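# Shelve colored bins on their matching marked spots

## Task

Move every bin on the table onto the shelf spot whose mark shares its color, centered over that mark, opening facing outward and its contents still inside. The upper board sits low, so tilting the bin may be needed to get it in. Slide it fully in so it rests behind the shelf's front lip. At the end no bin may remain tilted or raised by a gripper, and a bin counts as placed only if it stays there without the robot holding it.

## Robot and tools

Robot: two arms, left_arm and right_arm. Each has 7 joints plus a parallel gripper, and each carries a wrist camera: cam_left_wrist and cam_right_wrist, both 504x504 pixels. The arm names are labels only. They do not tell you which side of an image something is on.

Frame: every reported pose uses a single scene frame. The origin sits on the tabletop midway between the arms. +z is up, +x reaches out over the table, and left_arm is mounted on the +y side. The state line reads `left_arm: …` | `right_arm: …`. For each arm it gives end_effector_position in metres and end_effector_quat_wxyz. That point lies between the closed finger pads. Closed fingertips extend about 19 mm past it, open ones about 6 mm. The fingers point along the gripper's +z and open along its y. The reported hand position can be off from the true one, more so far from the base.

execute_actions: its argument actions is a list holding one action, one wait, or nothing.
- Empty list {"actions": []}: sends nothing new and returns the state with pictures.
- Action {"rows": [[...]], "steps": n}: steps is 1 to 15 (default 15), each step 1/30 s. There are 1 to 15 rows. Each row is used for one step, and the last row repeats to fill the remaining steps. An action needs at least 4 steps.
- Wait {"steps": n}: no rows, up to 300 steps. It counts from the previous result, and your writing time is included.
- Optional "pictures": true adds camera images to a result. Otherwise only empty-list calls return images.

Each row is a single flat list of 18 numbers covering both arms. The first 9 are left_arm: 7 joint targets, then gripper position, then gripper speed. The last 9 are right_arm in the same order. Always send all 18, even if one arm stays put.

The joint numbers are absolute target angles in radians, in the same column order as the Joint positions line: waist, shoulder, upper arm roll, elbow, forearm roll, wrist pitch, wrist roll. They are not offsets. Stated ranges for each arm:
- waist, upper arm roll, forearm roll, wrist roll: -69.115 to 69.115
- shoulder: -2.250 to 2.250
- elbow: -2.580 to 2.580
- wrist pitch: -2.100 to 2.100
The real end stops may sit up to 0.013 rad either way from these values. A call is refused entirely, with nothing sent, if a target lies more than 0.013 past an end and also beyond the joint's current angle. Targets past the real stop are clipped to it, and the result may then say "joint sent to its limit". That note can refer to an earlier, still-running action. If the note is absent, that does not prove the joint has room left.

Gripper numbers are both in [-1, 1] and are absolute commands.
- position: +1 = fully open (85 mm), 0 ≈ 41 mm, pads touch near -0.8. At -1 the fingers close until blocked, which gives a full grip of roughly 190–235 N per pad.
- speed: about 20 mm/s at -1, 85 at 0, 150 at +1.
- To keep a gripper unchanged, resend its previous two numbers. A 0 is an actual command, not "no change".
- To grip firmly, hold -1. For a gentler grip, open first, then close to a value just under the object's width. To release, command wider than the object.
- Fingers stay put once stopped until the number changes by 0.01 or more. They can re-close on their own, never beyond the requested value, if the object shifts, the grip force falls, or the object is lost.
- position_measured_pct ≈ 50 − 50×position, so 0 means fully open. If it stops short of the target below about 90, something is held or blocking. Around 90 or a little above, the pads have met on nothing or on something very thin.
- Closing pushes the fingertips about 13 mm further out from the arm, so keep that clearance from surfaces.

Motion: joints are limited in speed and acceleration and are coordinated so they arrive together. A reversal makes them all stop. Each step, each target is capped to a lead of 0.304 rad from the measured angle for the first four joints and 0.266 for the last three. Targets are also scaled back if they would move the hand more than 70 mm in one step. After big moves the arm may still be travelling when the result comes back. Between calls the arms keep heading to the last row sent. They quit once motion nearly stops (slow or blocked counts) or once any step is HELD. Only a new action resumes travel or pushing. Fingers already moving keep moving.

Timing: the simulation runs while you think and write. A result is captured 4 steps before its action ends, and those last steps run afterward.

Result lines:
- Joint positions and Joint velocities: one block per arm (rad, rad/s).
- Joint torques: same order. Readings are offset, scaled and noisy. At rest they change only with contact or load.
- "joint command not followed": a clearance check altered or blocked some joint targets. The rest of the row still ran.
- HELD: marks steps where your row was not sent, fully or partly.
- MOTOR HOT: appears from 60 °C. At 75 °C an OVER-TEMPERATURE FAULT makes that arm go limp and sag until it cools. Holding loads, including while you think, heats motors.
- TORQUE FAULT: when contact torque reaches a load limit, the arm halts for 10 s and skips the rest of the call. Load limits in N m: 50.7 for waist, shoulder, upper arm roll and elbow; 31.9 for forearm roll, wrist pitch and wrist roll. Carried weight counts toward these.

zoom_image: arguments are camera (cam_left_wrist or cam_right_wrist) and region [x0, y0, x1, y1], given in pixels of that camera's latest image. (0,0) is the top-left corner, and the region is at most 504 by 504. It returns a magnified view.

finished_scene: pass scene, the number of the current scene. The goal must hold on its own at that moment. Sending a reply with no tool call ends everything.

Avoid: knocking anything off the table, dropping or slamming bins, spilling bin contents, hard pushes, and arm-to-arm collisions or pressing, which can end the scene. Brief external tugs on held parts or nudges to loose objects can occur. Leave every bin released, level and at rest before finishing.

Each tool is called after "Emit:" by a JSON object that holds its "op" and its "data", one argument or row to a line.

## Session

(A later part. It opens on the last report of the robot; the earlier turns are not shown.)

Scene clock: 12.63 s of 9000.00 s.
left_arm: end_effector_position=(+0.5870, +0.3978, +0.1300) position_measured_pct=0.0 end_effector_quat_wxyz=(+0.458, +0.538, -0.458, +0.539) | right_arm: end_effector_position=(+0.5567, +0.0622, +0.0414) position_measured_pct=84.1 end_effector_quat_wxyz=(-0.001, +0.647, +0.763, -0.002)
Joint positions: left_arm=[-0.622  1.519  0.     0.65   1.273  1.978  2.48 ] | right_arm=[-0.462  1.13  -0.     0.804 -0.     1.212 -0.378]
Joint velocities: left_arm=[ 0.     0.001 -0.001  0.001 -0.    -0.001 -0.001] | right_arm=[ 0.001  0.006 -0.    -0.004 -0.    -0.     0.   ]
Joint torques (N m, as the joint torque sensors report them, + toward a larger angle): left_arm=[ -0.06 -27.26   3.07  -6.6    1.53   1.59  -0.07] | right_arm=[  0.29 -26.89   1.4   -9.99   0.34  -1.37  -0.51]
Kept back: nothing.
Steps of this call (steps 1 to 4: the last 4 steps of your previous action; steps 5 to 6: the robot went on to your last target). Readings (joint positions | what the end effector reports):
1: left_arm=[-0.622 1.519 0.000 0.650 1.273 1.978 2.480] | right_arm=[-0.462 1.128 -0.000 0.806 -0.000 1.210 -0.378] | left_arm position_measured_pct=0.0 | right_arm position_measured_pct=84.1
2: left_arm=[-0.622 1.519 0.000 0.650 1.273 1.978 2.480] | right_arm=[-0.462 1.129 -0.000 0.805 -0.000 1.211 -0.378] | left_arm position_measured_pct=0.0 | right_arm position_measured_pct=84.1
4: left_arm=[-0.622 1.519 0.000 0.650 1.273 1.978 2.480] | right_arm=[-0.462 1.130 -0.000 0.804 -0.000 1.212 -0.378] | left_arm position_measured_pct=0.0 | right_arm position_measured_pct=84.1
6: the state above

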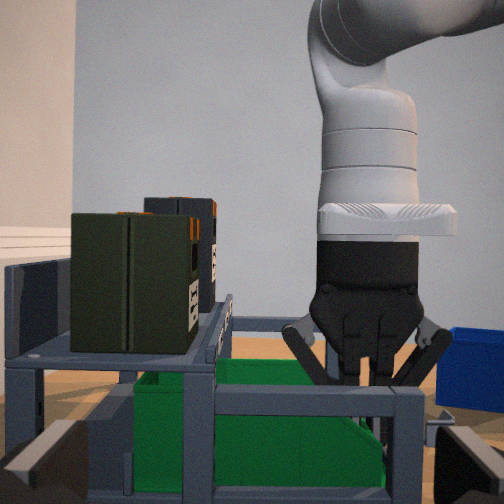

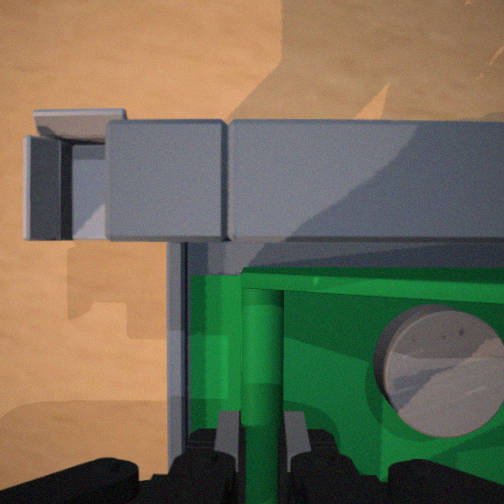

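Emit:
{"op": "execute_actions", "data": {
  "actions": [
    {"rows":[[-0.622,1.519,0,0.65,1.273,1.978,2.48,1,0,-0.4622,1.1255,0,0.812,0,1.2041,-0.378,-0.35,0],[-0.622,1.519,0,0.65,1.273,1.978,2.48,1,0,-0.4622,1.1255,0,0.812,0,1.2041,-0.378,-0.35,0],[-0.622,1.519,0,0.65,1.273,1.978,2.48,1,0,-0.4622,1.1255,0,0.812,0,1.2041,-0.378,-0.35,0],[-0.622,1.519,0,0.65,1.273,1.978,2.48,1,0,-0.4622,1.1255,0,0.812,0,1.2041,-0.378,-0.35,0],[-0.622,1.519,0,0.65,1.273,1.978,2.48,1,0,-0.4622,1.1255,0,0.812,0,1.2041,-0.378,-0.35,0],[-0.622,1.519,0,0.65,1.273,1.978,2.48,1,0,-0.4622,1.1255,0,0.812,0,1.2041,-0.378,-0.35,0],[-0.622,1.519,0,0.65,1.273,1.978,2.48,1,0,-0.4622,1.1255,0,0.812,0,1.2041,-0.378,-0.35,0],[-0.622,1.519,0,0.65,1.273,1.978,2.48,1,0,-0.4622,1.0502,0,0.722,0,1.3694,-0.378,-0.35,0]],"steps":15}
  ]
}}

Emit:
{"op": "execute_actions", "data": {
  "actions": [
    {"rows":[[-0.622,1.519,0,0.65,1.273,1.978,2.48,1,0,-0.456,1.028,0,0.768,0,1.346,-0.388,-0.35,0],[-0.622,1.519,0,0.65,1.273,1.978,2.48,1,0,-0.45,1.005,0,0.814,0,1.323,-0.399,-0.35,0],[-0.622,1.519,0,0.65,1.273,1.978,2.48,1,0,-0.444,0.982,0,0.859,0,1.3,-0.409,-0.35,0],[-0.622,1.519,0,0.65,1.273,1.978,2.48,1,0,-0.438,0.96,0,0.905,0,1.277,-0.419,-0.35,0],[-0.622,1.519,0,0.65,1.273,1.978,2.48,1,0,-0.432,0.937,0,0.951,0,1.254,-0.43,-0.35,0],[-0.622,1.519,0,0.65,1.273,1.978,2.48,1,0,-0.426,0.915,0,0.997,0,1.23,-0.44,-0.35,0],[-0.622,1.519,0,0.65,1.273,1.978,2.48,1,0,-0.42,0.892,0,1.042,0,1.207,-0.45,-0.35,0],[-0.622,1.519,0,0.65,1.273,1.978,2.48,1,0,-0.413,0.869,0,1.088,0,1.184,-0.461,-0.35,0],[-0.622,1.519,0,0.65,1.273,1.978,2.48,1,0,-0.407,0.847,0,1.134,0,1.161,-0.471,-0.35,0],[-0.622,1.519,0,0.65,1.273,1.978,2.48,1,0,-0.401,0.824,0,1.18,0,1.138,-0.481,-0.35,0],[-0.622,1.519,0,0.65,1.273,1.978,2.48,1,0,-0.395,0.802,0,1.225,0,1.115,-0.492,-0.35,0],[-0.622,1.519,0,0.65,1.273,1.978,2.48,1,0,-0.389,0.779,0,1.271,0,1.091,-0.502,-0.35,0],[-0.622,1.519,0,0.65,1.273,1.978,2.48,1,0,-0.383,0.756,0,1.317,0,1.068,-0.512,-0.35,0],[-0.622,1.519,0,0.65,1.273,1.978,2.48,1,0,-0.377,0.734,0,1.363,0,1.045,-0.523,-0.35,0],[-0.622,1.519,0,0.65,1.273,1.978,2.48,1,0,-0.2794,0.3721,0,2.095,0,0.6745,-0.688,-0.35,0]],"steps":15}
  ]
}}

Emit:
{"op": "execute_actions", "data": {
  "actions": [
    {"steps":40}
  ],
  "pictures": true
}}

Scene clock: 13.70 s of 9000.00 s.
left_arm: end_effector_position=(+0.5870, +0.3978, +0.1300) position_measured_pct=0.0 end_effector_quat_wxyz=(+0.458, +0.538, -0.458, +0.539) | right_arm: end_effector_position=(+0.5571, +0.0623, +0.0673) position_measured_pct=67.9 end_effector_quat_wxyz=(-0.000, +0.647, +0.763, -0.001)
Joint positions: left_arm=[-0.622  1.519  0.     0.65   1.273  1.978  2.48 ] | right_arm=[-0.462  1.101 -0.     0.783  0.     1.26  -0.378]
Joint velocities: left_arm=[-0.    -0.001 -0.     0.001 -0.    -0.    -0.   ] | right_arm=[-0.    -0.455 -0.001 -0.541  0.001  0.998 -0.   ]
Joint torques (N m, as the joint torque sensors report them, + toward a larger angle): left_arm=[  0.05 -27.27   2.97  -6.36   1.63   1.54  -0.02] | right_arm=[ -0.06 -36.01   0.83 -11.37   0.32  -0.03  -0.67]
Steps of this call (steps 1 to 15: the robot went on to your last target; steps 16 to 21: nothing new was sent; steps 22 to 32: the first 11 steps of this action). Readings (joint positions | what the end effector reports):
22: left_arm=[-0.622 1.519 0.000 0.650 1.273 1.978 2.480] | right_arm=[-0.462 1.130 -0.000 0.804 -0.000 1.211 -0.378] | left_arm position_measured_pct=0.0 | right_arm position_measured_pct=84.1
23: left_arm=[-0.622 1.519 0.000 0.650 1.273 1.978 2.480] | right_arm=[-0.462 1.128 -0.000 0.808 -0.000 1.208 -0.378] | left_arm position_measured_pct=0.0 | right_arm position_measured_pct=84.1
25: left_arm=[-0.622 1.519 0.000 0.650 1.273 1.978 2.480] | right_arm=[-0.462 1.127 -0.000 0.811 0.000 1.205 -0.378] | left_arm position_measured_pct=0.0 | right_arm position_measured_pct=79.4
29: left_arm=[-0.622 1.519 0.000 0.650 1.273 1.978 2.480] | right_arm=[-0.462 1.125 0.000 0.811 0.000 1.205 -0.378] | left_arm position_measured_pct=0.0 | right_arm position_measured_pct=69.4
32: the state above

Scene clock: 14.20 s of 9000.00 s.
left_arm: end_effector_position=(+0.5870, +0.3978, +0.1300) position_measured_pct=0.0 end_effector_quat_wxyz=(+0.458, +0.538, -0.458, +0.539) | right_arm: end_effector_position=(+0.5312, +0.0194, +0.1273) position_measured_pct=67.5 end_effector_quat_wxyz=(+0.001, +0.684, +0.730, +0.002)
Joint positions: left_arm=[-0.622  1.519  0.     0.65   1.273  1.978  2.48 ] | right_arm=[-0.425  0.912 -0.     0.996  0.     1.23  -0.44 ]
Joint velocities: left_arm=[ 0.001 -0.     0.    -0.001 -0.    -0.001 -0.   ] | right_arm=[ 0.17  -0.608  0.003  1.272  0.002 -0.64  -0.29 ]
Joint torques (N m, as the joint torque sensors report them, + toward a larger angle): left_arm=[ -0.11 -27.22   2.95  -6.57   1.64   1.54   0.06] | right_arm=[  0.31 -23.42   1.    -7.73   0.37  -0.13  -0.18]
Steps of this call (steps 1 to 4: the last 4 steps of your previous action; steps 5 to 15: the first 11 steps of this action). Readings (joint positions | what the end effector reports):
5: left_arm=[-0.622 1.519 0.000 0.650 1.273 1.978 2.480] | right_arm=[-0.462 1.050 0.000 0.723 -0.000 1.367 -0.378] | left_arm position_measured_pct=0.0 | right_arm position_measured_pct=67.5
6: left_arm=[-0.622 1.519 0.000 0.650 1.273 1.978 2.480] | right_arm=[-0.461 1.046 -0.000 0.728 -0.000 1.365 -0.379] | left_arm position_measured_pct=0.0 | right_arm position_measured_pct=67.5
8: left_arm=[-0.622 1.519 0.000 0.650 1.273 1.978 2.480] | right_arm=[-0.458 1.032 -0.001 0.754 -0.000 1.352 -0.385] | left_arm position_measured_pct=0.0 | right_arm position_measured_pct=67.5
12: left_arm=[-0.622 1.519 0.000 0.650 1.273 1.978 2.480] | right_arm=[-0.442 0.972 -0.001 0.872 -0.000 1.292 -0.411] | left_arm position_measured_pct=0.0 | right_arm position_measured_pct=67.5
15: the state above

Scene clock: 15.53 s of 9000.00 s.
left_arm: end_effector_position=(+0.5870, +0.3978, +0.1300) position_measured_pct=0.0 end_effector_quat_wxyz=(+0.458, +0.538, -0.458, +0.539) | right_arm: end_effector_position=(+0.3030, -0.1645, +0.1198) position_measured_pct=67.5 end_effector_quat_wxyz=(-0.000, +0.813, +0.582, -0.000)
Joint positions: left_arm=[-0.622  1.519  0.     0.65   1.273  1.978  2.48 ] | right_arm=[-0.279  0.373  0.     2.095  0.     0.675 -0.688]
Joint velocities: left_arm=[-0.    -0.001  0.    -0.    -0.001 -0.001  0.   ] | right_arm=[-0.001 -0.004 -0.     0.001  0.    -0.     0.   ]
Joint torques (N m, as the joint torque sensors report them, + toward a larger angle): left_arm=[  0.06 -27.24   3.21  -6.36   1.59   1.58  -0.06] | right_arm=[ -0.01 -12.52   0.41  -5.26   0.39  -0.24  -0.32]
Kept back: nothing.
Steps of this call (steps 1 to 4: the last 4 steps of your previous action; steps 5 to 40: the robot went on to your last target). Readings (joint positions | what the end effector reports):
1: left_arm=[-0.622 1.519 0.000 0.650 1.273 1.978 2.480] | right_arm=[-0.420 0.891 0.000 1.038 0.000 1.209 -0.449] | left_arm position_measured_pct=0.0 | right_arm position_measured_pct=67.5
2: left_arm=[-0.622 1.519 0.000 0.650 1.273 1.978 2.480] | right_arm=[-0.414 0.870 0.000 1.082 0.000 1.187 -0.459] | left_arm position_measured_pct=0.0 | right_arm position_measured_pct=67.5
4: left_arm=[-0.622 1.519 0.000 0.650 1.273 1.978 2.480] | right_arm=[-0.402 0.827 0.000 1.169 0.000 1.142 -0.479] | left_arm position_measured_pct=0.0 | right_arm position_measured_pct=67.5
8: left_arm=[-0.622 1.519 0.000 0.650 1.273 1.978 2.480] | right_arm=[-0.360 0.704 -0.001 1.310 -0.000 1.031 -0.548] | left_arm position_measured_pct=0.0 | right_arm position_measured_pct=67.5
40: the state above

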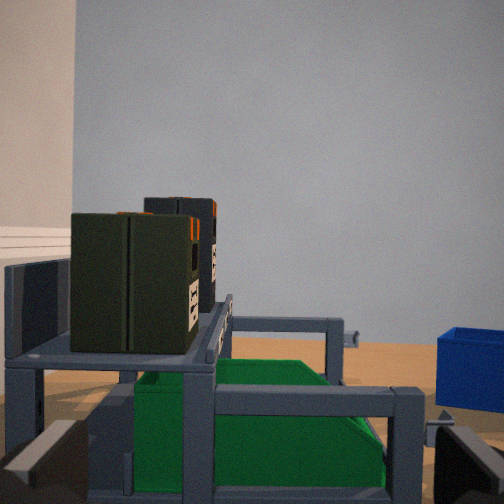

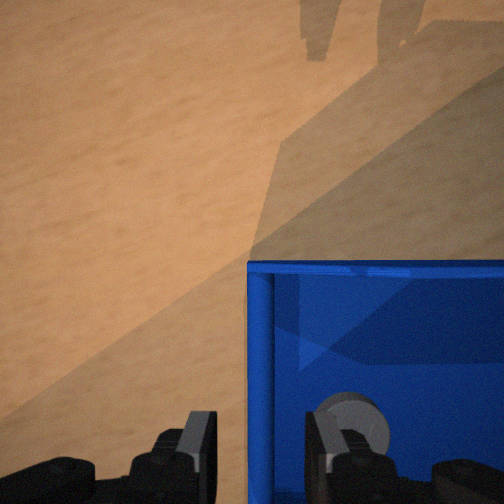

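Emit:
{"op": "execute_actions", "data": {
  "actions": [
    {"rows":[[-0.622,1.519,0,0.65,1.273,1.978,2.48,1,0,-0.2926,0.4808,0,2.1334,0,0.5274,-0.702,-0.42,0],[-0.622,1.519,0,0.65,1.273,1.978,2.48,1,0,-0.2926,0.4808,0,2.1334,0,0.5274,-0.702,-0.42,0],[-0.622,1.519,0,0.65,1.273,1.978,2.48,1,0,-0.2926,0.4808,0,2.1334,0,0.5274,-0.702,-0.42,0],[-0.622,1.519,0,0.65,1.273,1.978,2.48,1,0,-0.2926,0.4808,0,2.1334,0,0.5274,-0.702,-0.42,0],[-0.622,1.519,0,0.65,1.273,1.978,2.48,1,0,-0.2926,0.5017,0,2.14,0,0.4999,-0.702,-0.42,0],[-0.622,1.519,0,0.65,1.273,1.978,2.48,1,0,-0.2926,0.5226,0,2.1465,0,0.4725,-0.702,-0.42,0],[-0.622,1.519,0,0.65,1.273,1.978,2.48,1,0,-0.2926,0.5434,0,2.1525,0,0.4457,-0.702,-0.42,0],[-0.622,1.519,0,0.65,1.273,1.978,2.48,1,0,-0.2926,0.5643,0,2.158,0,0.4193,-0.702,-0.42,0],[-0.622,1.519,0,0.65,1.273,1.978,2.48,1,0,-0.2926,0.5852,0,2.1634,0,0.393,-0.702,-0.42,0]],"steps":15}
  ]
}}

Emit:
{"op": "execute_actions", "data": {
  "actions": [
    {"steps":8}
  ],
  "pictures": true
}}

Scene clock: 16.33 s of 9000.00 s.
left_arm: end_effector_position=(+0.5870, +0.3978, +0.1300) position_measured_pct=0.0 end_effector_quat_wxyz=(+0.458, +0.538, -0.458, +0.539) | right_arm: end_effector_position=(+0.3056, -0.1587, +0.0465) position_measured_pct=71.0 end_effector_quat_wxyz=(+0.000, +0.814, +0.581, +0.000)
Joint positions: left_arm=[-0.622  1.519  0.     0.65   1.273  1.978  2.48 ] | right_arm=[-0.292  0.553 -0.     2.154 -0.     0.434 -0.702]
Joint velocities: left_arm=[-0.  0. -0.  0. -0. -0. -0.] | right_arm=[-0.007  0.462  0.001  0.148  0.001 -0.654 -0.004]
Joint torques (N m, as the joint torque sensors report them, + toward a larger angle): left_arm=[ -0.05 -26.98   3.    -6.38   1.6    1.49  -0.16] | right_arm=[  0.07 -15.97   0.67  -4.18   0.58  -0.13  -0.11]
Steps of this call (steps 1 to 13: the robot went on to your last target; steps 14 to 24: the first 11 steps of this action). Readings (joint positions | what the end effector reports):
14: left_arm=[-0.622 1.519 0.000 0.650 1.273 1.978 2.480] | right_arm=[-0.280 0.373 0.000 2.095 0.000 0.674 -0.688] | left_arm position_measured_pct=0.0 | right_arm position_measured_pct=67.5
15: left_arm=[-0.622 1.519 0.000 0.650 1.273 1.978 2.480] | right_arm=[-0.280 0.379 0.000 2.097 0.000 0.668 -0.689] | left_arm position_measured_pct=0.0 | right_arm position_measured_pct=67.9
17: left_arm=[-0.622 1.519 0.000 0.650 1.273 1.978 2.480] | right_arm=[-0.284 0.408 0.000 2.106 0.000 0.634 -0.692] | left_arm position_measured_pct=0.0 | right_arm position_measured_pct=70.2
21: left_arm=[-0.622 1.519 0.000 0.650 1.273 1.978 2.480] | right_arm=[-0.291 0.494 -0.000 2.136 -0.000 0.514 -0.701] | left_arm position_measured_pct=0.0 | right_arm position_measured_pct=71.0
24: the state above

Scene clock: 16.60 s of 9000.00 s.
left_arm: end_effector_position=(+0.5870, +0.3978, +0.1300) position_measured_pct=0.0 end_effector_quat_wxyz=(+0.458, +0.538, -0.458, +0.539) | right_arm: end_effector_position=(+0.3055, -0.1586, +0.0346) position_measured_pct=71.0 end_effector_quat_wxyz=(+0.000, +0.813, +0.582, +0.001)
Joint positions: left_arm=[-0.622  1.519  0.     0.65   1.273  1.978  2.48 ] | right_arm=[-0.293  0.583 -0.     2.163  0.     0.393 -0.702]
Joint velocities: left_arm=[ 0.    -0.002  0.    -0.    -0.     0.    -0.   ] | right_arm=[-0.001  0.019 -0.     0.002 -0.    -0.     0.   ]
Joint torques (N m, as the joint torque sensors report them, + toward a larger angle): left_arm=[  0.03 -26.97   3.09  -6.45   1.56   1.48  -0.1 ] | right_arm=[  0.11 -13.91   0.57  -3.09   0.35  -0.15  -0.55]
Kept back: nothing.
Steps of this call (steps 1 to 4: the last 4 steps of your previous action; steps 5 to 8: the robot went on to your last target). Readings (joint positions | what the end effector reports):
1: left_arm=[-0.622 1.519 0.000 0.650 1.273 1.978 2.480] | right_arm=[-0.292 0.566 -0.000 2.158 -0.000 0.415 -0.702] | left_arm position_measured_pct=0.0 | right_arm position_measured_pct=71.0
2: left_arm=[-0.622 1.519 0.000 0.650 1.273 1.978 2.480] | right_arm=[-0.292 0.574 -0.000 2.161 0.000 0.402 -0.702] | left_arm position_measured_pct=0.0 | right_arm position_measured_pct=71.0
4: left_arm=[-0.622 1.519 0.000 0.650 1.273 1.978 2.480] | right_arm=[-0.292 0.579 -0.000 2.163 -0.000 0.394 -0.702] | left_arm position_measured_pct=0.0 | right_arm position_measured_pct=71.0
8: the state above

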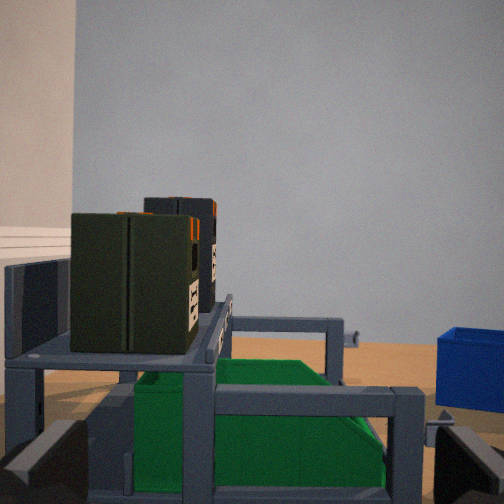

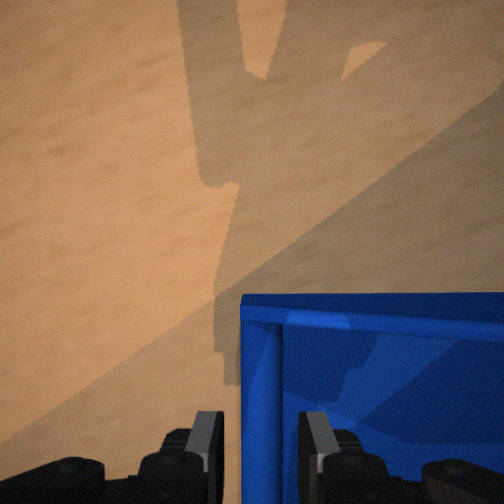

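Emit:
{"op": "execute_actions", "data": {
  "actions": [
    {"rows":[[-0.622,1.519,0,0.65,1.273,1.978,2.48,1,0,-0.2926,0.5852,0,2.1625,0,0.393,-0.696,-1,-0.3]],"steps":12}
  ]
}}

Emit:
{"op": "execute_actions", "data": {
  "actions": [
    {"rows":[[-0.622,1.519,0,0.65,1.273,1.978,2.48,1,0,-0.2926,0.5736,0,2.16,0,0.408,-0.696,-1,-0.3],[-0.622,1.519,0,0.65,1.273,1.978,2.48,1,0,-0.2926,0.562,0,2.1565,0,0.4231,-0.696,-1,-0.3],[-0.622,1.519,0,0.65,1.273,1.978,2.48,1,0,-0.2926,0.5503,0,2.153,0,0.4383,-0.696,-1,-0.3],[-0.622,1.519,0,0.65,1.273,1.978,2.48,1,0,-0.2926,0.5387,0,2.1496,0,0.4533,-0.696,-1,-0.3],[-0.622,1.519,0,0.65,1.273,1.978,2.48,1,0,-0.2926,0.527,0,2.146,0,0.4686,-0.692,-1,-0.3],[-0.622,1.519,0,0.65,1.273,1.978,2.48,1,0,-0.295,0.5154,0,2.1426,0,0.4836,-0.682,-1,-0.3],[-0.622,1.519,0,0.65,1.273,1.978,2.48,1,0,-0.299,0.506,0,2.135,0,0.5006,-0.668,-1,-0.3],[-0.622,1.519,0,0.65,1.273,1.978,2.48,1,0,-0.305,0.499,0,2.122,0,0.5206,-0.651,-1,-0.3],[-0.622,1.519,0,0.65,1.273,1.978,2.48,1,0,-0.311,0.494,0,2.105,0,0.5426,-0.634,-1,-0.3],[-0.622,1.519,0,0.65,1.273,1.978,2.48,1,0,-0.317,0.492,0,2.088,0,0.5616,-0.617,-1,-0.3],[-0.622,1.519,0,0.65,1.273,1.978,2.48,1,0,-0.323,0.4955,0,2.071,0,0.5751,-0.6,-1,-0.3],[-0.622,1.519,0,0.65,1.273,1.978,2.48,1,0,-0.329,0.5021,0,2.0565,0,0.583,-0.583,-1,-0.3],[-0.622,1.519,0,0.65,1.273,1.978,2.48,1,0,-0.335,0.5088,0,2.042,0,0.5908,-0.567,-1,-0.3],[-0.622,1.519,0,0.65,1.273,1.978,2.48,1,0,-0.341,0.5154,0,2.0277,0,0.5985,-0.55,-1,-0.3],[-0.622,1.519,0,0.65,1.273,1.978,2.48,1,0,-0.347,0.5221,0,2.0132,0,0.6063,-0.534,-1,-0.3]],"steps":15}
  ]
}}

Emit:
{"op": "execute_actions", "data": {
  "actions": [
    {"rows":[[-0.622,1.519,0,0.65,1.273,1.978,2.48,1,0,-0.3541,0.5301,0,1.9959,0,0.6157,-0.514,-1,-0.3],[-0.622,1.519,0,0.65,1.273,1.978,2.48,1,0,-0.3612,0.538,0,1.9785,0,0.625,-0.494,-1,-0.3],[-0.622,1.519,0,0.65,1.273,1.978,2.48,1,0,-0.3684,0.546,0,1.9612,0,0.6344,-0.474,-1,-0.3],[-0.622,1.519,0,0.65,1.273,1.978,2.48,1,0,-0.3755,0.554,0,1.9438,0,0.6438,-0.454,-1,-0.3],[-0.622,1.519,0,0.65,1.273,1.978,2.48,1,0,-0.3826,0.562,0,1.9265,0,0.6532,-0.434,-1,-0.3],[-0.622,1.519,0,0.65,1.273,1.978,2.48,1,0,-0.3897,0.5699,0,1.9092,0,0.6625,-0.414,-1,-0.3],[-0.622,1.519,0,0.65,1.273,1.978,2.48,1,0,-0.3968,0.5779,0,1.8918,0,0.6719,-0.394,-1,-0.3],[-0.622,1.519,0,0.65,1.273,1.978,2.48,1,0,-0.404,0.5859,0,1.8745,0,0.6813,-0.374,-1,-0.3],[-0.622,1.519,0,0.65,1.273,1.978,2.48,1,0,-0.41,0.5938,0,1.8571,0,0.6906,-0.354,-1,-0.3],[-0.622,1.519,0,0.65,1.273,1.978,2.48,1,0,-0.413,0.6018,0,1.8398,0,0.7,-0.338,-1,-0.3],[-0.622,1.519,0,0.65,1.273,1.978,2.48,1,0,-0.413,0.6144,0,1.8158,0,0.7114,-0.3295,-1,-0.3],[-0.622,1.519,0,0.65,1.273,1.978,2.48,1,0,-0.4091,0.627,0,1.7917,0,0.7229,-0.325,-1,-0.3],[-0.622,1.519,0,0.65,1.273,1.978,2.48,1,0,-0.4046,0.6396,0,1.7677,0,0.7343,-0.3205,-1,-0.3],[-0.622,1.519,0,0.65,1.273,1.978,2.48,1,0,-0.4,0.6522,0,1.7437,0,0.7458,-0.316,-1,-0.3],[-0.622,1.519,0,0.65,1.273,1.978,2.48,1,0,-0.3955,0.6648,0,1.7197,0,0.7572,-0.3115,-1,-0.3]],"steps":15}
  ],
  "pictures": true
}}

Emit:
{"op": "execute_actions", "data": {
  "actions": [
    {"rows":[[-0.622,1.519,0,0.65,1.273,1.978,2.48,1,0,-0.391,0.6773,0,1.6956,0,0.7686,-0.307,-1,-0.3],[-0.622,1.519,0,0.65,1.273,1.978,2.48,1,0,-0.3864,0.6899,0,1.6716,0,0.7801,-0.3025,-1,-0.3],[-0.622,1.519,0,0.65,1.273,1.978,2.48,1,0,-0.3819,0.7025,0,1.6476,0,0.7915,-0.298,-1,-0.3],[-0.622,1.519,0,0.65,1.273,1.978,2.48,1,0,-0.3773,0.7151,0,1.6235,0,0.803,-0.2935,-1,-0.3],[-0.622,1.519,0,0.65,1.273,1.978,2.48,1,0,-0.3728,0.7277,0,1.5995,0,0.8144,-0.289,-1,-0.3],[-0.622,1.519,0,0.65,1.273,1.978,2.48,1,0,-0.3693,0.7424,0,1.5722,0,0.827,-0.2855,-1,-0.3],[-0.622,1.519,0,0.65,1.273,1.978,2.48,1,0,-0.3659,0.7572,0,1.5448,0,0.8396,-0.282,-1,-0.3],[-0.622,1.519,0,0.65,1.273,1.978,2.48,1,0,-0.3624,0.7719,0,1.5175,0,0.8522,-0.2785,-1,-0.3],[-0.622,1.519,0,0.65,1.273,1.978,2.48,1,0,-0.359,0.7867,0,1.4901,0,0.8648,-0.275,-1,-0.3],[-0.622,1.519,0,0.65,1.273,1.978,2.48,1,0,-0.3555,0.8014,0,1.4628,0,0.8774,-0.2715,-1,-0.3],[-0.622,1.519,0,0.65,1.273,1.978,2.48,1,0,-0.3521,0.8161,0,1.4355,0,0.89,-0.268,-1,-0.3],[-0.622,1.519,0,0.65,1.273,1.978,2.48,1,0,-0.3486,0.8309,0,1.4081,0,0.9026,-0.2645,-1,-0.3],[-0.622,1.519,0,0.65,1.273,1.978,2.48,1,0,-0.3452,0.8456,0,1.3808,0,0.9152,-0.261,-1,-0.3],[-0.622,1.519,0,0.65,1.273,1.978,2.48,1,0,-0.3417,0.8604,0,1.3534,0,0.9278,-0.2575,-1,-0.3],[-0.622,1.519,0,0.65,1.273,1.978,2.48,1,0,-0.3383,0.8751,0,1.3261,0,0.9404,-0.254,-1,-0.3]],"steps":15}
  ]
}}

Emit:
{"op": "execute_actions", "data": {
  "actions": [
    {"steps":14}
  ],
  "pictures": true
}}

Scene clock: 17.90 s of 9000.00 s.
left_arm: end_effector_position=(+0.5870, +0.3978, +0.1300) position_measured_pct=0.0 end_effector_quat_wxyz=(+0.458, +0.538, -0.458, +0.539) | right_arm: end_effector_position=(+0.3055, -0.1586, +0.0341) position_measured_pct=81.7 end_effector_quat_wxyz=(+0.000, +0.812, +0.584, +0.000)
Joint positions: left_arm=[-0.622  1.519  0.     0.65   1.273  1.978  2.48 ] | right_arm=[-0.293  0.585  0.     2.162  0.     0.393 -0.696]
Joint velocities: left_arm=[-0.    -0.     0.001 -0.     0.001 -0.    -0.   ] | right_arm=[-0.    -0.004 -0.     0.001 -0.     0.002  0.001]
Joint torques (N m, as the joint torque sensors report them, + toward a larger angle): left_arm=[ -0.07 -27.04   2.96  -6.45   1.63   1.56  -0.02] | right_arm=[  0.08 -13.41   0.56  -3.12   0.42  -0.33  -0.46]
Steps of this call (steps 1 to 30: the robot went on to your last target; step 31: nothing new was sent; steps 32 to 39: the first 8 steps of this action). Readings (joint positions | what the end effector reports):
32: left_arm=[-0.622 1.519 0.000 0.650 1.273 1.978 2.480] | right_arm=[-0.293 0.585 0.000 2.163 -0.000 0.393 -0.701] | left_arm position_measured_pct=0.0 | right_arm position_measured_pct=71.0
33: left_arm=[-0.622 1.519 0.000 0.650 1.273 1.978 2.480] | right_arm=[-0.293 0.585 0.000 2.163 -0.000 0.393 -0.699] | left_arm position_measured_pct=0.0 | right_arm position_measured_pct=71.4
35: left_arm=[-0.622 1.519 0.000 0.650 1.273 1.978 2.480] | right_arm=[-0.293 0.585 -0.000 2.163 0.000 0.393 -0.696] | left_arm position_measured_pct=0.0 | right_arm position_measured_pct=74.2
39: the state above

Scene clock: 18.40 s of 9000.00 s.
left_arm: end_effector_position=(+0.5870, +0.3978, +0.1300) position_measured_pct=0.0 end_effector_quat_wxyz=(+0.458, +0.538, -0.458, +0.539) | right_arm: end_effector_position=(+0.3097, -0.1506, +0.0707) position_measured_pct=84.1 end_effector_quat_wxyz=(-0.000, +0.791, +0.612, -0.002)
Joint positions: left_arm=[-0.622  1.519  0.     0.65   1.273  1.978  2.48 ] | right_arm=[-0.309  0.502  0.     2.112 -0.     0.531 -0.643]
Joint velocities: left_arm=[ 0.    -0.    -0.     0.001 -0.     0.    -0.001] | right_arm=[-0.145 -0.103 -0.009 -0.393 -0.001  0.503  0.443]
Joint torques (N m, as the joint torque sensors report them, + toward a larger angle): left_arm=[  0.02 -26.99   3.18  -6.57   1.66   1.57   0.06] | right_arm=[  0.15 -13.89   0.01  -5.4    0.5   -0.34  -0.48]
Steps of this call (steps 1 to 4: the last 4 steps of your previous action; steps 5 to 15: the first 11 steps of this action). Readings (joint positions | what the end effector reports):
5: left_arm=[-0.622 1.519 0.000 0.650 1.273 1.978 2.480] | right_arm=[-0.293 0.584 0.000 2.162 0.000 0.394 -0.696] | left_arm position_measured_pct=0.0 | right_arm position_measured_pct=84.1
6: left_arm=[-0.622 1.519 0.000 0.650 1.273 1.978 2.480] | right_arm=[-0.293 0.578 -0.000 2.162 0.000 0.399 -0.696] | left_arm position_measured_pct=0.0 | right_arm position_measured_pct=84.1
8: left_arm=[-0.622 1.519 0.000 0.650 1.273 1.978 2.480] | right_arm=[-0.293 0.562 -0.000 2.157 -0.000 0.421 -0.696] | left_arm position_measured_pct=0.0 | right_arm position_measured_pct=84.1
12: left_arm=[-0.622 1.519 0.000 0.650 1.273 1.978 2.480] | right_arm=[-0.295 0.521 0.000 2.143 -0.000 0.478 -0.686] | left_arm position_measured_pct=0.0 | right_arm position_measured_pct=84.1
15: the state above

Scene clock: 18.90 s of 9000.00 s.
left_arm: end_effector_position=(+0.5870, +0.3978, +0.1300) position_measured_pct=0.0 end_effector_quat_wxyz=(+0.458, +0.538, -0.458, +0.539) | right_arm: end_effector_position=(+0.3599, -0.0868, +0.0793) position_measured_pct=84.1 end_effector_quat_wxyz=(-0.000, +0.669, +0.744, -0.001)
Joint positions: left_arm=[-0.622  1.519  0.     0.65   1.273  1.978  2.48 ] | right_arm=[-0.402  0.587 -0.     1.875 -0.     0.681 -0.376]
Joint velocities: left_arm=[ 0.     0.     0.    -0.    -0.001  0.     0.   ] | right_arm=[-0.138  0.25  -0.011 -0.528 -0.004  0.282  0.524]
Joint torques (N m, as the joint torque sensors report them, + toward a larger angle): left_arm=[ -0.04 -27.24   3.04  -6.54   1.59   1.53   0.03] | right_arm=[  0.36 -17.24   1.04  -5.85   0.5   -0.11  -0.22]
Steps of this call (steps 1 to 4: the last 4 steps of your previous action; steps 5 to 15: the first 11 steps of this action). Readings (joint positions | what the end effector reports):
5: left_arm=[-0.622 1.519 0.000 0.650 1.273 1.978 2.480] | right_arm=[-0.337 0.514 0.000 2.040 -0.000 0.591 -0.564] | left_arm position_measured_pct=0.0 | right_arm position_measured_pct=84.1
6: left_arm=[-0.622 1.519 0.000 0.650 1.273 1.978 2.480] | right_arm=[-0.343 0.520 0.000 2.025 -0.000 0.600 -0.547] | left_arm position_measured_pct=0.0 | right_arm position_measured_pct=84.1
8: left_arm=[-0.622 1.519 0.000 0.650 1.273 1.978 2.480] | right_arm=[-0.356 0.534 0.000 1.993 -0.000 0.617 -0.511] | left_arm position_measured_pct=0.0 | right_arm position_measured_pct=84.1
12: left_arm=[-0.622 1.519 0.000 0.650 1.273 1.978 2.480] | right_arm=[-0.383 0.564 0.000 1.927 -0.000 0.653 -0.434] | left_arm position_measured_pct=0.0 | right_arm position_measured_pct=84.1
15: the state above

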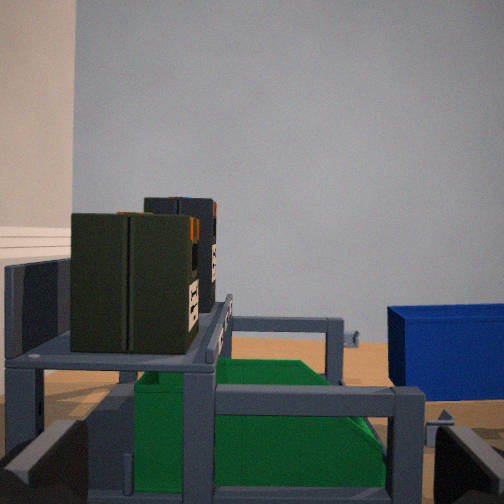

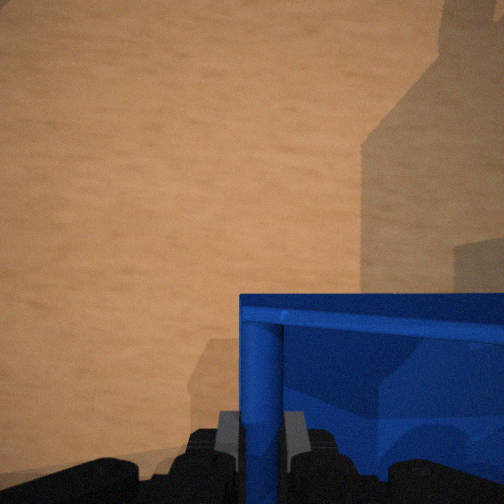

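Scene clock: 19.40 s of 9000.00 s.
left_arm: end_effector_position=(+0.5870, +0.3978, +0.1300) position_measured_pct=0.0 end_effector_quat_wxyz=(+0.458, +0.538, -0.458, +0.539) | right_arm: end_effector_position=(+0.4516, -0.0603, +0.0680) position_measured_pct=84.1 end_effector_quat_wxyz=(-0.000, +0.647, +0.763, -0.001)
Joint positions: left_arm=[-0.622  1.519  0.     0.65   1.273  1.978  2.48 ] | right_arm=[-0.365  0.764 -0.     1.536 -0.     0.844 -0.281]
Joint velocities: left_arm=[ 0.    -0.001 -0.    -0.    -0.    -0.    -0.001] | right_arm=[ 0.104  0.416 -0.002 -0.776 -0.001  0.358  0.105]
Joint torques (N m, as the joint torque sensors report them, + toward a larger angle): left_arm=[ -0.09 -27.08   3.19  -6.38   1.58   1.57  -0.03] | right_arm=[  0.11 -20.96   0.41  -6.92   0.35  -0.35  -0.53]
Steps of this call (steps 1 to 4: the last 4 steps of your previous action; steps 5 to 15: the first 11 steps of this action). Readings (joint positions | what the end effector reports):
5: left_arm=[-0.622 1.519 0.000 0.650 1.273 1.978 2.480] | right_arm=[-0.405 0.638 -0.001 1.775 -0.000 0.731 -0.325] | left_arm position_measured_pct=0.0 | right_arm position_measured_pct=84.1
6: left_arm=[-0.622 1.519 0.000 0.650 1.273 1.978 2.480] | right_arm=[-0.402 0.650 -0.001 1.753 -0.000 0.742 -0.319] | left_arm position_measured_pct=0.0 | right_arm position_measured_pct=84.1
8: left_arm=[-0.622 1.519 0.000 0.650 1.273 1.978 2.480] | right_arm=[-0.393 0.673 -0.001 1.707 -0.000 0.763 -0.310] | left_arm position_measured_pct=0.0 | right_arm position_measured_pct=84.1
12: left_arm=[-0.622 1.519 0.000 0.650 1.273 1.978 2.480] | right_arm=[-0.376 0.723 0.000 1.612 -0.000 0.808 -0.292] | left_arm position_measured_pct=0.0 | right_arm position_measured_pct=84.1
15: the state above

Scene clock: 19.87 s of 9000.00 s.
left_arm: end_effector_position=(+0.5870, +0.3978, +0.1300) position_measured_pct=0.0 end_effector_quat_wxyz=(+0.458, +0.538, -0.458, +0.539) | right_arm: end_effector_position=(+0.5042, -0.0523, +0.0581) position_measured_pct=84.1 end_effector_quat_wxyz=(-0.000, +0.647, +0.763, -0.000)
Joint positions: left_arm=[-0.622  1.519  0.     0.65   1.273  1.978  2.48 ] | right_arm=[-0.339  0.874 -0.     1.327 -0.     0.94  -0.254]
Joint velocities: left_arm=[-0.     0.001 -0.    -0.001  0.    -0.     0.001] | right_arm=[ 0.002  0.019 -0.001 -0.006  0.     0.003  0.   ]
Joint torques (N m, as the joint torque sensors report them, + toward a larger angle): left_arm=[ -0.07 -27.14   2.98  -6.56   1.58   1.59  -0.04] | right_arm=[ -0.05 -23.93   1.17  -7.34   0.54  -0.37  -0.57]
Kept back: nothing.
Steps of this call (steps 1 to 4: the last 4 steps of your previous action; steps 5 to 14: the robot went on to your last target). Readings (joint positions | what the end effector reports):
1: left_arm=[-0.622 1.519 0.000 0.650 1.273 1.978 2.480] | right_arm=[-0.362 0.778 -0.000 1.510 -0.000 0.856 -0.278] | left_arm position_measured_pct=0.0 | right_arm position_measured_pct=84.1
2: left_arm=[-0.622 1.519 0.000 0.650 1.273 1.978 2.480] | right_arm=[-0.359 0.792 -0.000 1.484 -0.000 0.868 -0.274] | left_arm position_measured_pct=0.0 | right_arm position_measured_pct=84.1
4: left_arm=[-0.622 1.519 0.000 0.650 1.273 1.978 2.480] | right_arm=[-0.352 0.820 -0.000 1.431 -0.000 0.893 -0.267] | left_arm position_measured_pct=0.0 | right_arm position_measured_pct=84.1
8: left_arm=[-0.622 1.519 0.000 0.650 1.273 1.978 2.480] | right_arm=[-0.341 0.865 0.000 1.345 0.000 0.932 -0.256] | left_arm position_measured_pct=0.0 | right_arm position_measured_pct=84.1
14: the state above

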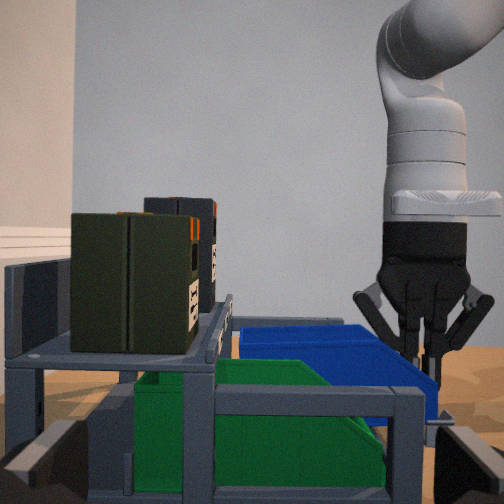

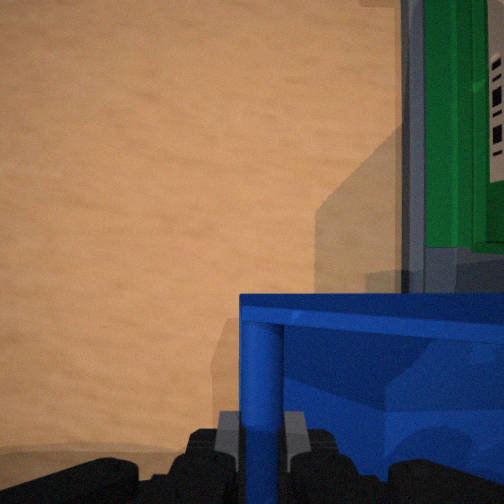

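Emit:
{"op": "execute_actions", "data": {
  "actions": [
    {"rows":[[-0.622,1.519,0,0.65,1.273,1.978,2.48,1,0,-0.3383,0.8766,0,1.3267,0,0.955,-0.254,-1,-0.3],[-0.622,1.519,0,0.65,1.273,1.978,2.48,1,0,-0.3366,0.8872,0,1.3027,0,0.9768,-0.2524,-1,-0.3],[-0.622,1.519,0,0.65,1.273,1.978,2.48,1,0,-0.3349,0.8978,0,1.2786,0,0.9902,-0.2507,-1,-0.3],[-0.622,1.519,0,0.65,1.273,1.978,2.48,1,0,-0.3333,0.9083,0,1.2546,0,1.0037,-0.2491,-1,-0.3],[-0.622,1.519,0,0.65,1.273,1.978,2.48,1,0,-0.3316,0.9189,0,1.2306,0,1.0171,-0.2474,-1,-0.3],[-0.622,1.519,0,0.65,1.273,1.978,2.48,1,0,-0.3299,0.9295,0,1.2066,0,1.0306,-0.2458,-1,-0.3],[-0.622,1.519,0,0.65,1.273,1.978,2.48,1,0,-0.3282,0.9401,0,1.1825,0,1.044,-0.2442,-1,-0.3],[-0.622,1.519,0,0.65,1.273,1.978,2.48,1,0,-0.3265,0.9507,0,1.1585,0,1.0575,-0.2425,-1,-0.3],[-0.622,1.519,0,0.65,1.273,1.978,2.48,1,0,-0.3249,0.9612,0,1.1345,0,1.0709,-0.2409,-1,-0.3],[-0.622,1.519,0,0.65,1.273,1.978,2.48,1,0,-0.3232,0.9718,0,1.1104,0,1.0844,-0.2392,-1,-0.3],[-0.622,1.519,0,0.65,1.273,1.978,2.48,1,0,-0.3215,0.9824,0,1.0864,0,1.0978,-0.2376,-1,-0.3],[-0.622,1.519,0,0.65,1.273,1.978,2.48,1,0,-0.3198,0.993,0,1.0624,0,1.1113,-0.236,-1,-0.3],[-0.622,1.519,0,0.65,1.273,1.978,2.48,1,0,-0.3182,1.0035,0,1.0384,0,1.1247,-0.2343,-1,-0.3],[-0.622,1.519,0,0.65,1.273,1.978,2.48,1,0,-0.3165,1.0141,0,1.0143,0,1.1382,-0.2327,-1,-0.3],[-0.622,1.519,0,0.65,1.273,1.978,2.48,1,0,-0.3148,1.0247,0,0.9903,0,1.1516,-0.231,-1,-0.3]],"steps":15}
  ]
}}

Emit:
{"op": "execute_actions", "data": {
  "actions": [
    {"steps":13}
  ],
  "pictures": true
}}

Scene clock: 20.87 s of 9000.00 s.
left_arm: end_effector_position=(+0.5870, +0.3978, +0.1300) position_measured_pct=0.0 end_effector_quat_wxyz=(+0.458, +0.538, -0.458, +0.539) | right_arm: end_effector_position=(+0.5296, -0.0486, +0.0553) position_measured_pct=84.1 end_effector_quat_wxyz=(-0.006, +0.647, +0.763, -0.012)
Joint positions: left_arm=[-0.622  1.519  0.     0.65   1.273  1.978  2.48 ] | right_arm=[-0.327  0.949 -0.     1.17  -0.     1.051 -0.243]
Joint velocities: left_arm=[-0.    -0.    -0.     0.001  0.001 -0.001 -0.001] | right_arm=[ 0.047  0.293 -0.    -0.686 -0.     0.385  0.047]
Joint torques (N m, as the joint torque sensors report them, + toward a larger angle): left_arm=[ -0.01 -27.15   2.99  -6.66   1.59   1.66   0.02] | right_arm=[ -0.35 -24.67   0.8   -8.03   0.32  -0.19  -0.28]
Steps of this call (steps 1 to 19: the robot went on to your last target; steps 20 to 30: the first 11 steps of this action). Readings (joint positions | what the end effector reports):
20: left_arm=[-0.622 1.519 0.000 0.650 1.273 1.978 2.480] | right_arm=[-0.338 0.877 -0.000 1.327 -0.000 0.942 -0.254] | left_arm position_measured_pct=0.0 | right_arm position_measured_pct=84.1
21: left_arm=[-0.622 1.519 0.000 0.650 1.273 1.978 2.480] | right_arm=[-0.338 0.878 -0.000 1.326 -0.000 0.948 -0.254] | left_arm position_measured_pct=0.0 | right_arm position_measured_pct=84.1
23: left_arm=[-0.622 1.519 0.000 0.650 1.273 1.978 2.480] | right_arm=[-0.337 0.887 -0.000 1.312 -0.000 0.968 -0.253] | left_arm position_measured_pct=0.0 | right_arm position_measured_pct=84.1
27: left_arm=[-0.622 1.519 0.000 0.650 1.273 1.978 2.480] | right_arm=[-0.332 0.920 -0.000 1.237 -0.000 1.014 -0.248] | left_arm position_measured_pct=0.0 | right_arm position_measured_pct=84.1
30: the state above

Scene clock: 21.30 s of 9000.00 s.
left_arm: end_effector_position=(+0.5870, +0.3978, +0.1300) position_measured_pct=0.0 end_effector_quat_wxyz=(+0.458, +0.538, -0.458, +0.539) | right_arm: end_effector_position=(+0.5632, -0.0425, +0.0572) position_measured_pct=84.1 end_effector_quat_wxyz=(-0.006, +0.647, +0.763, -0.011)
Joint positions: left_arm=[-0.622  1.519  0.     0.65   1.273  1.978  2.48 ] | right_arm=[-0.315  1.024 -0.     0.991 -0.     1.152 -0.231]
Joint velocities: left_arm=[-0.    -0.001  0.    -0.     0.    -0.001 -0.001] | right_arm=[ 0.001  0.018 -0.002 -0.01  -0.001  0.003  0.   ]
Joint torques (N m, as the joint torque sensors report them, + toward a larger angle): left_arm=[ -0.07 -27.19   3.07  -6.58   1.65   1.52  -0.01] | right_arm=[ -0.31 -26.07   0.87  -8.8    0.42  -0.33  -0.61]
Kept back: nothing.
Steps of this call (steps 1 to 4: the last 4 steps of your previous action; steps 5 to 13: the robot went on to your last target). Readings (joint positions | what the end effector reports):
1: left_arm=[-0.622 1.519 0.000 0.650 1.273 1.978 2.480] | right_arm=[-0.326 0.958 -0.000 1.147 -0.000 1.064 -0.242] | left_arm position_measured_pct=0.0 | right_arm position_measured_pct=84.1
2: left_arm=[-0.622 1.519 0.000 0.650 1.273 1.978 2.480] | right_arm=[-0.324 0.968 -0.000 1.123 -0.000 1.077 -0.240] | left_arm position_measured_pct=0.0 | right_arm position_measured_pct=84.1
4: left_arm=[-0.622 1.519 0.000 0.650 1.273 1.978 2.480] | right_arm=[-0.321 0.989 -0.000 1.076 -0.000 1.104 -0.237] | left_arm position_measured_pct=0.0 | right_arm position_measured_pct=84.1
8: left_arm=[-0.622 1.519 0.000 0.650 1.273 1.978 2.480] | right_arm=[-0.316 1.019 0.000 1.003 -0.000 1.145 -0.232] | left_arm position_measured_pct=0.0 | right_arm position_measured_pct=84.1
13: the state above

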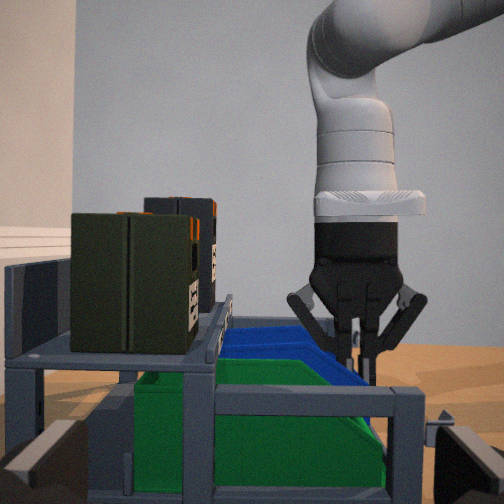

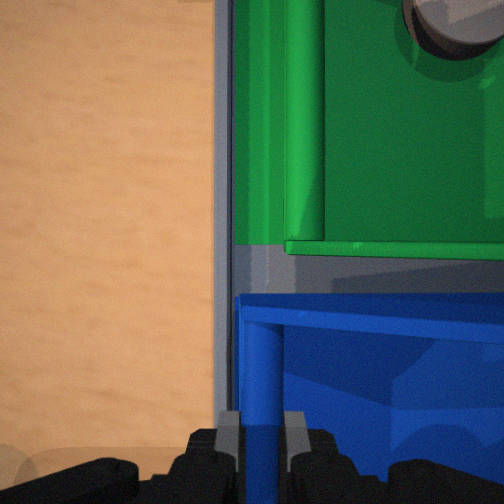

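Emit:
{"op": "execute_actions", "data": {
  "actions": [
    {"rows":[[-0.622,1.519,0,0.65,1.273,1.978,2.48,1,0,-0.3144,1.0278,0,0.9865,0,1.1478,-0.2305,-1,-0.3],[-0.622,1.519,0,0.65,1.273,1.978,2.48,1,0,-0.314,1.031,0,0.983,0,1.144,-0.23,-1,-0.3],[-0.622,1.519,0,0.65,1.273,1.978,2.48,1,0,-0.3135,1.0341,0,0.98,0,1.1403,-0.2295,-1,-0.3],[-0.622,1.519,0,0.65,1.273,1.978,2.48,1,0,-0.3131,1.0373,0,0.978,0,1.1365,-0.229,-1,-0.3],[-0.622,1.519,0,0.65,1.273,1.978,2.48,1,0,-0.3127,1.0404,0,0.9765,0,1.1328,-0.2285,-1,-0.3],[-0.622,1.519,0,0.65,1.273,1.978,2.48,1,0,-0.3123,1.0436,0,0.9755,0,1.1291,-0.228,-1,-0.3],[-0.622,1.519,0,0.65,1.273,1.978,2.48,1,0,-0.3118,1.0467,0,0.9745,0,1.1254,-0.2275,-1,-0.3],[-0.622,1.519,0,0.65,1.273,1.978,2.48,1,0,-0.3114,1.0499,0,0.9735,0,1.1216,-0.227,-1,-0.3],[-0.622,1.519,0,0.65,1.273,1.978,2.48,1,0,-0.311,1.053,0,0.9725,0,1.1178,-0.2265,-1,-0.3],[-0.622,1.519,0,0.65,1.273,1.978,2.48,1,0,-0.3105,1.0562,0,0.9715,0,1.1139,-0.226,-1,-0.3]],"steps":15}
  ]
}}

Emit:
{"op": "execute_actions", "data": {
  "actions": [
    {"steps":6}
  ],
  "pictures": true
}}

Scene clock: 22.93 s of 9000.00 s.
left_arm: end_effector_position=(+0.5870, +0.3978, +0.1300) position_measured_pct=0.0 end_effector_quat_wxyz=(+0.458, +0.538, -0.458, +0.539) | right_arm: end_effector_position=(+0.5741, -0.0405, +0.0426) position_measured_pct=84.1 end_effector_quat_wxyz=(-0.002, +0.647, +0.763, -0.002)
Joint positions: left_arm=[-0.622  1.519  0.     0.65   1.273  1.978  2.48 ] | right_arm=[-0.311  1.054 -0.     0.974 -0.     1.119 -0.226]
Joint velocities: left_arm=[-0.     0.001  0.    -0.    -0.     0.001 -0.   ] | right_arm=[ 0.005  0.068 -0.006  0.004 -0.003 -0.064  0.011]
Joint torques (N m, as the joint torque sensors report them, + toward a larger angle): left_arm=[ -0.04 -27.18   2.92  -6.6    1.56   1.46   0.08] | right_arm=[  0.77 -26.69   1.38  -9.8    0.52  -2.02  -0.46]
Steps of this call (steps 1 to 30: the robot went on to your last target; steps 31 to 38: nothing new was sent; steps 39 to 49: the first 11 steps of this action). Readings (joint positions | what the end effector reports):
39: left_arm=[-0.622 1.519 0.000 0.650 1.273 1.978 2.480] | right_arm=[-0.315 1.027 -0.000 0.990 -0.000 1.152 -0.231] | left_arm position_measured_pct=0.0 | right_arm position_measured_pct=84.1
40: left_arm=[-0.622 1.519 0.000 0.650 1.273 1.978 2.480] | right_arm=[-0.314 1.029 -0.000 0.988 -0.000 1.150 -0.231] | left_arm position_measured_pct=0.0 | right_arm position_measured_pct=84.1
42: left_arm=[-0.622 1.519 0.000 0.650 1.273 1.978 2.480] | right_arm=[-0.314 1.034 -0.000 0.983 -0.000 1.143 -0.230] | left_arm position_measured_pct=0.0 | right_arm position_measured_pct=84.1
46: left_arm=[-0.622 1.519 0.000 0.650 1.273 1.978 2.480] | right_arm=[-0.312 1.046 -0.000 0.976 -0.000 1.129 -0.228] | left_arm position_measured_pct=0.0 | right_arm position_measured_pct=84.1
49: the state above

Scene clock: 23.13 s of 9000.00 s.
left_arm: end_effector_position=(+0.5870, +0.3978, +0.1300) position_measured_pct=0.0 end_effector_quat_wxyz=(+0.458, +0.538, -0.458, +0.539) | right_arm: end_effector_position=(+0.5740, -0.0405, +0.0410) position_measured_pct=84.1 end_effector_quat_wxyz=(-0.002, +0.646, +0.763, -0.003)
Joint positions: left_arm=[-0.622  1.519  0.     0.65   1.273  1.978  2.48 ] | right_arm=[-0.311  1.057 -0.     0.974 -0.     1.117 -0.226]
Joint velocities: left_arm=[ 0.001  0.001  0.001  0.    -0.001 -0.     0.001] | right_arm=[ 0.002  0.    -0.    -0.001 -0.     0.001  0.   ]
Joint torques (N m, as the joint torque sensors report them, + toward a larger angle): left_arm=[  0.03 -26.93   3.    -6.6    1.48   1.55  -0.03] | right_arm=[  0.29 -24.81   0.84  -9.63   0.57  -1.8   -0.54]
Kept back: nothing.
Steps of this call (steps 1 to 4: the last 4 steps of your previous action; steps 5 to 6: the robot went on to your last target). Readings (joint positions | what the end effector reports):
1: left_arm=[-0.622 1.519 0.000 0.650 1.273 1.978 2.480] | right_arm=[-0.311 1.056 -0.000 0.974 -0.000 1.118 -0.226] | left_arm position_measured_pct=0.0 | right_arm position_measured_pct=84.1
2: left_arm=[-0.622 1.519 0.000 0.650 1.273 1.978 2.480] | right_arm=[-0.311 1.056 -0.000 0.974 -0.000 1.117 -0.226] | left_arm position_measured_pct=0.0 | right_arm position_measured_pct=84.1
4: left_arm=[-0.622 1.519 0.000 0.650 1.273 1.978 2.480] | right_arm=[-0.311 1.056 -0.000 0.974 -0.000 1.117 -0.226] | left_arm position_measured_pct=0.0 | right_arm position_measured_pct=84.1
6: the state above

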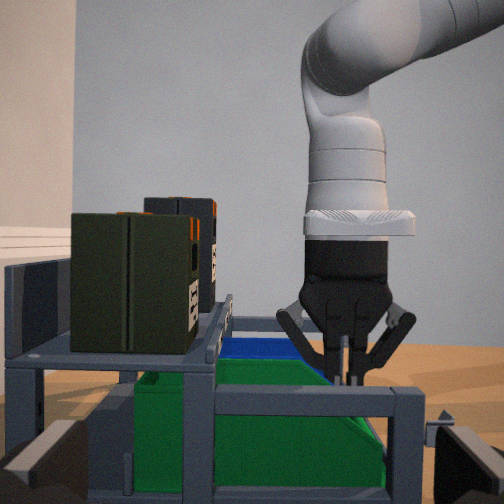

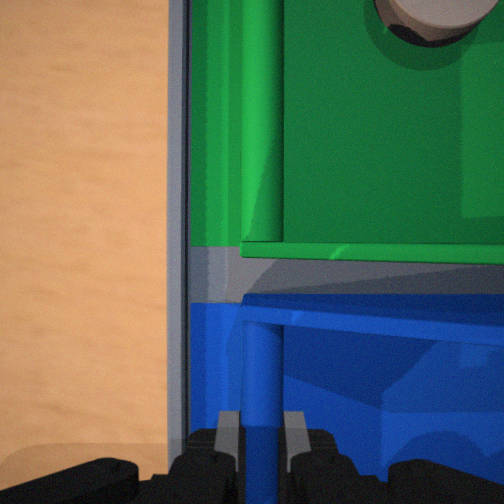

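Emit:
{"op": "execute_actions", "data": {
  "actions": [
    {"rows":[[-0.622,1.519,0,0.65,1.273,1.978,2.48,1,0,-0.311,1.0505,0,0.985,0,1.1061,-0.226,-0.4,0]],"steps":7}
  ]
}}

Emit:
{"op": "execute_actions", "data": {
  "actions": [
    {"rows":[[-0.622,1.519,0,0.65,1.273,1.978,2.48,1,0,-0.311,0.985,0,0.932,0,1.2246,-0.226,-0.4,0]],"steps":14}
  ],
  "pictures": true
}}

Scene clock: 23.33 s of 9000.00 s.
left_arm: end_effector_position=(+0.5870, +0.3978, +0.1300) position_measured_pct=0.0 end_effector_quat_wxyz=(+0.458, +0.538, -0.458, +0.539) | right_arm: end_effector_position=(+0.5738, -0.0407, +0.0414) position_measured_pct=81.7 end_effector_quat_wxyz=(-0.001, +0.646, +0.763, -0.001)
Joint positions: left_arm=[-0.622  1.519  0.     0.65   1.273  1.978  2.48 ] | right_arm=[-0.311  1.052 -0.     0.983 -0.     1.109 -0.226]
Joint velocities: left_arm=[-0.     0.002 -0.    -0.     0.001  0.001  0.001] | right_arm=[ 0.001 -0.029  0.004  0.075  0.004 -0.081  0.   ]
Joint torques (N m, as the joint torque sensors report them, + toward a larger angle): left_arm=[  0.03 -27.22   3.09  -6.53   1.6    1.64   0.07] | right_arm=[  0.15 -24.25   0.75  -6.92   0.47  -0.2   -0.51]
Steps of this call (steps 1 to 3: the robot went on to your last target; steps 4 to 6: the first 3 steps of this action). Readings (joint positions | what the end effector reports):
4: left_arm=[-0.622 1.519 0.000 0.650 1.273 1.978 2.480] | right_arm=[-0.311 1.056 -0.000 0.975 -0.000 1.117 -0.226] | left_arm position_measured_pct=0.0 | right_arm position_measured_pct=84.1
5: left_arm=[-0.622 1.519 0.000 0.650 1.273 1.978 2.480] | right_arm=[-0.311 1.054 -0.000 0.979 -0.000 1.113 -0.226] | left_arm position_measured_pct=0.0 | right_arm position_measured_pct=84.1
6: the state above

Scene clock: 23.80 s of 9000.00 s.
left_arm: end_effector_position=(+0.5870, +0.3978, +0.1300) position_measured_pct=0.0 end_effector_quat_wxyz=(+0.458, +0.538, -0.458, +0.539) | right_arm: end_effector_position=(+0.5744, -0.0408, +0.0991) position_measured_pct=69.8 end_effector_quat_wxyz=(+0.000, +0.646, +0.763, -0.000)
Joint positions: left_arm=[-0.622  1.519  0.     0.65   1.273  1.978  2.48 ] | right_arm=[-0.311  0.986  0.     0.932  0.     1.224 -0.226]
Joint velocities: left_arm=[-0.    -0.    -0.    -0.001 -0.001  0.    -0.   ] | right_arm=[-0.001 -0.003 -0.001  0.007 -0.001  0.008  0.   ]
Joint torques (N m, as the joint torque sensors report them, + toward a larger angle): left_arm=[ -0.07 -27.29   3.17  -6.46   1.59   1.47  -0.06] | right_arm=[ -0.04 -24.51   0.45  -8.27   0.33   0.04  -0.46]
Steps of this call (steps 1 to 4: the last 4 steps of your previous action; steps 5 to 14: the first 10 steps of this action). Readings (joint positions | what the end effector reports):
5: left_arm=[-0.622 1.519 0.000 0.650 1.273 1.978 2.480] | right_arm=[-0.311 1.050 0.000 0.984 0.000 1.107 -0.226] | left_arm position_measured_pct=0.0 | right_arm position_measured_pct=71.0
6: left_arm=[-0.622 1.519 0.000 0.650 1.273 1.978 2.480] | right_arm=[-0.311 1.046 -0.000 0.981 0.000 1.115 -0.226] | left_arm position_measured_pct=0.0 | right_arm position_measured_pct=70.2
8: left_arm=[-0.622 1.519 0.000 0.650 1.273 1.978 2.480] | right_arm=[-0.311 1.020 -0.000 0.962 0.000 1.160 -0.226] | left_arm position_measured_pct=0.0 | right_arm position_measured_pct=69.8
12: left_arm=[-0.622 1.519 0.000 0.650 1.273 1.978 2.480] | right_arm=[-0.311 0.986 0.000 0.931 -0.000 1.223 -0.226] | left_arm position_measured_pct=0.0 | right_arm position_measured_pct=69.8
14: the state above

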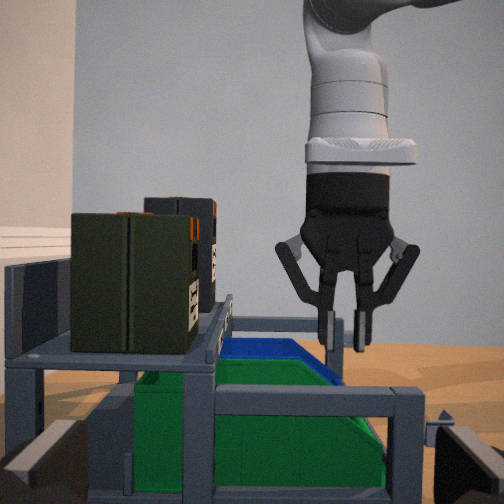

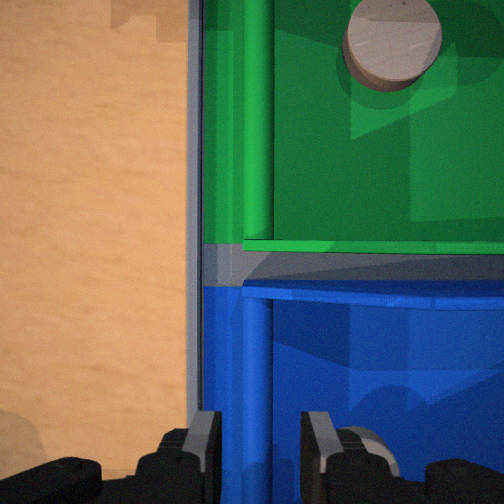

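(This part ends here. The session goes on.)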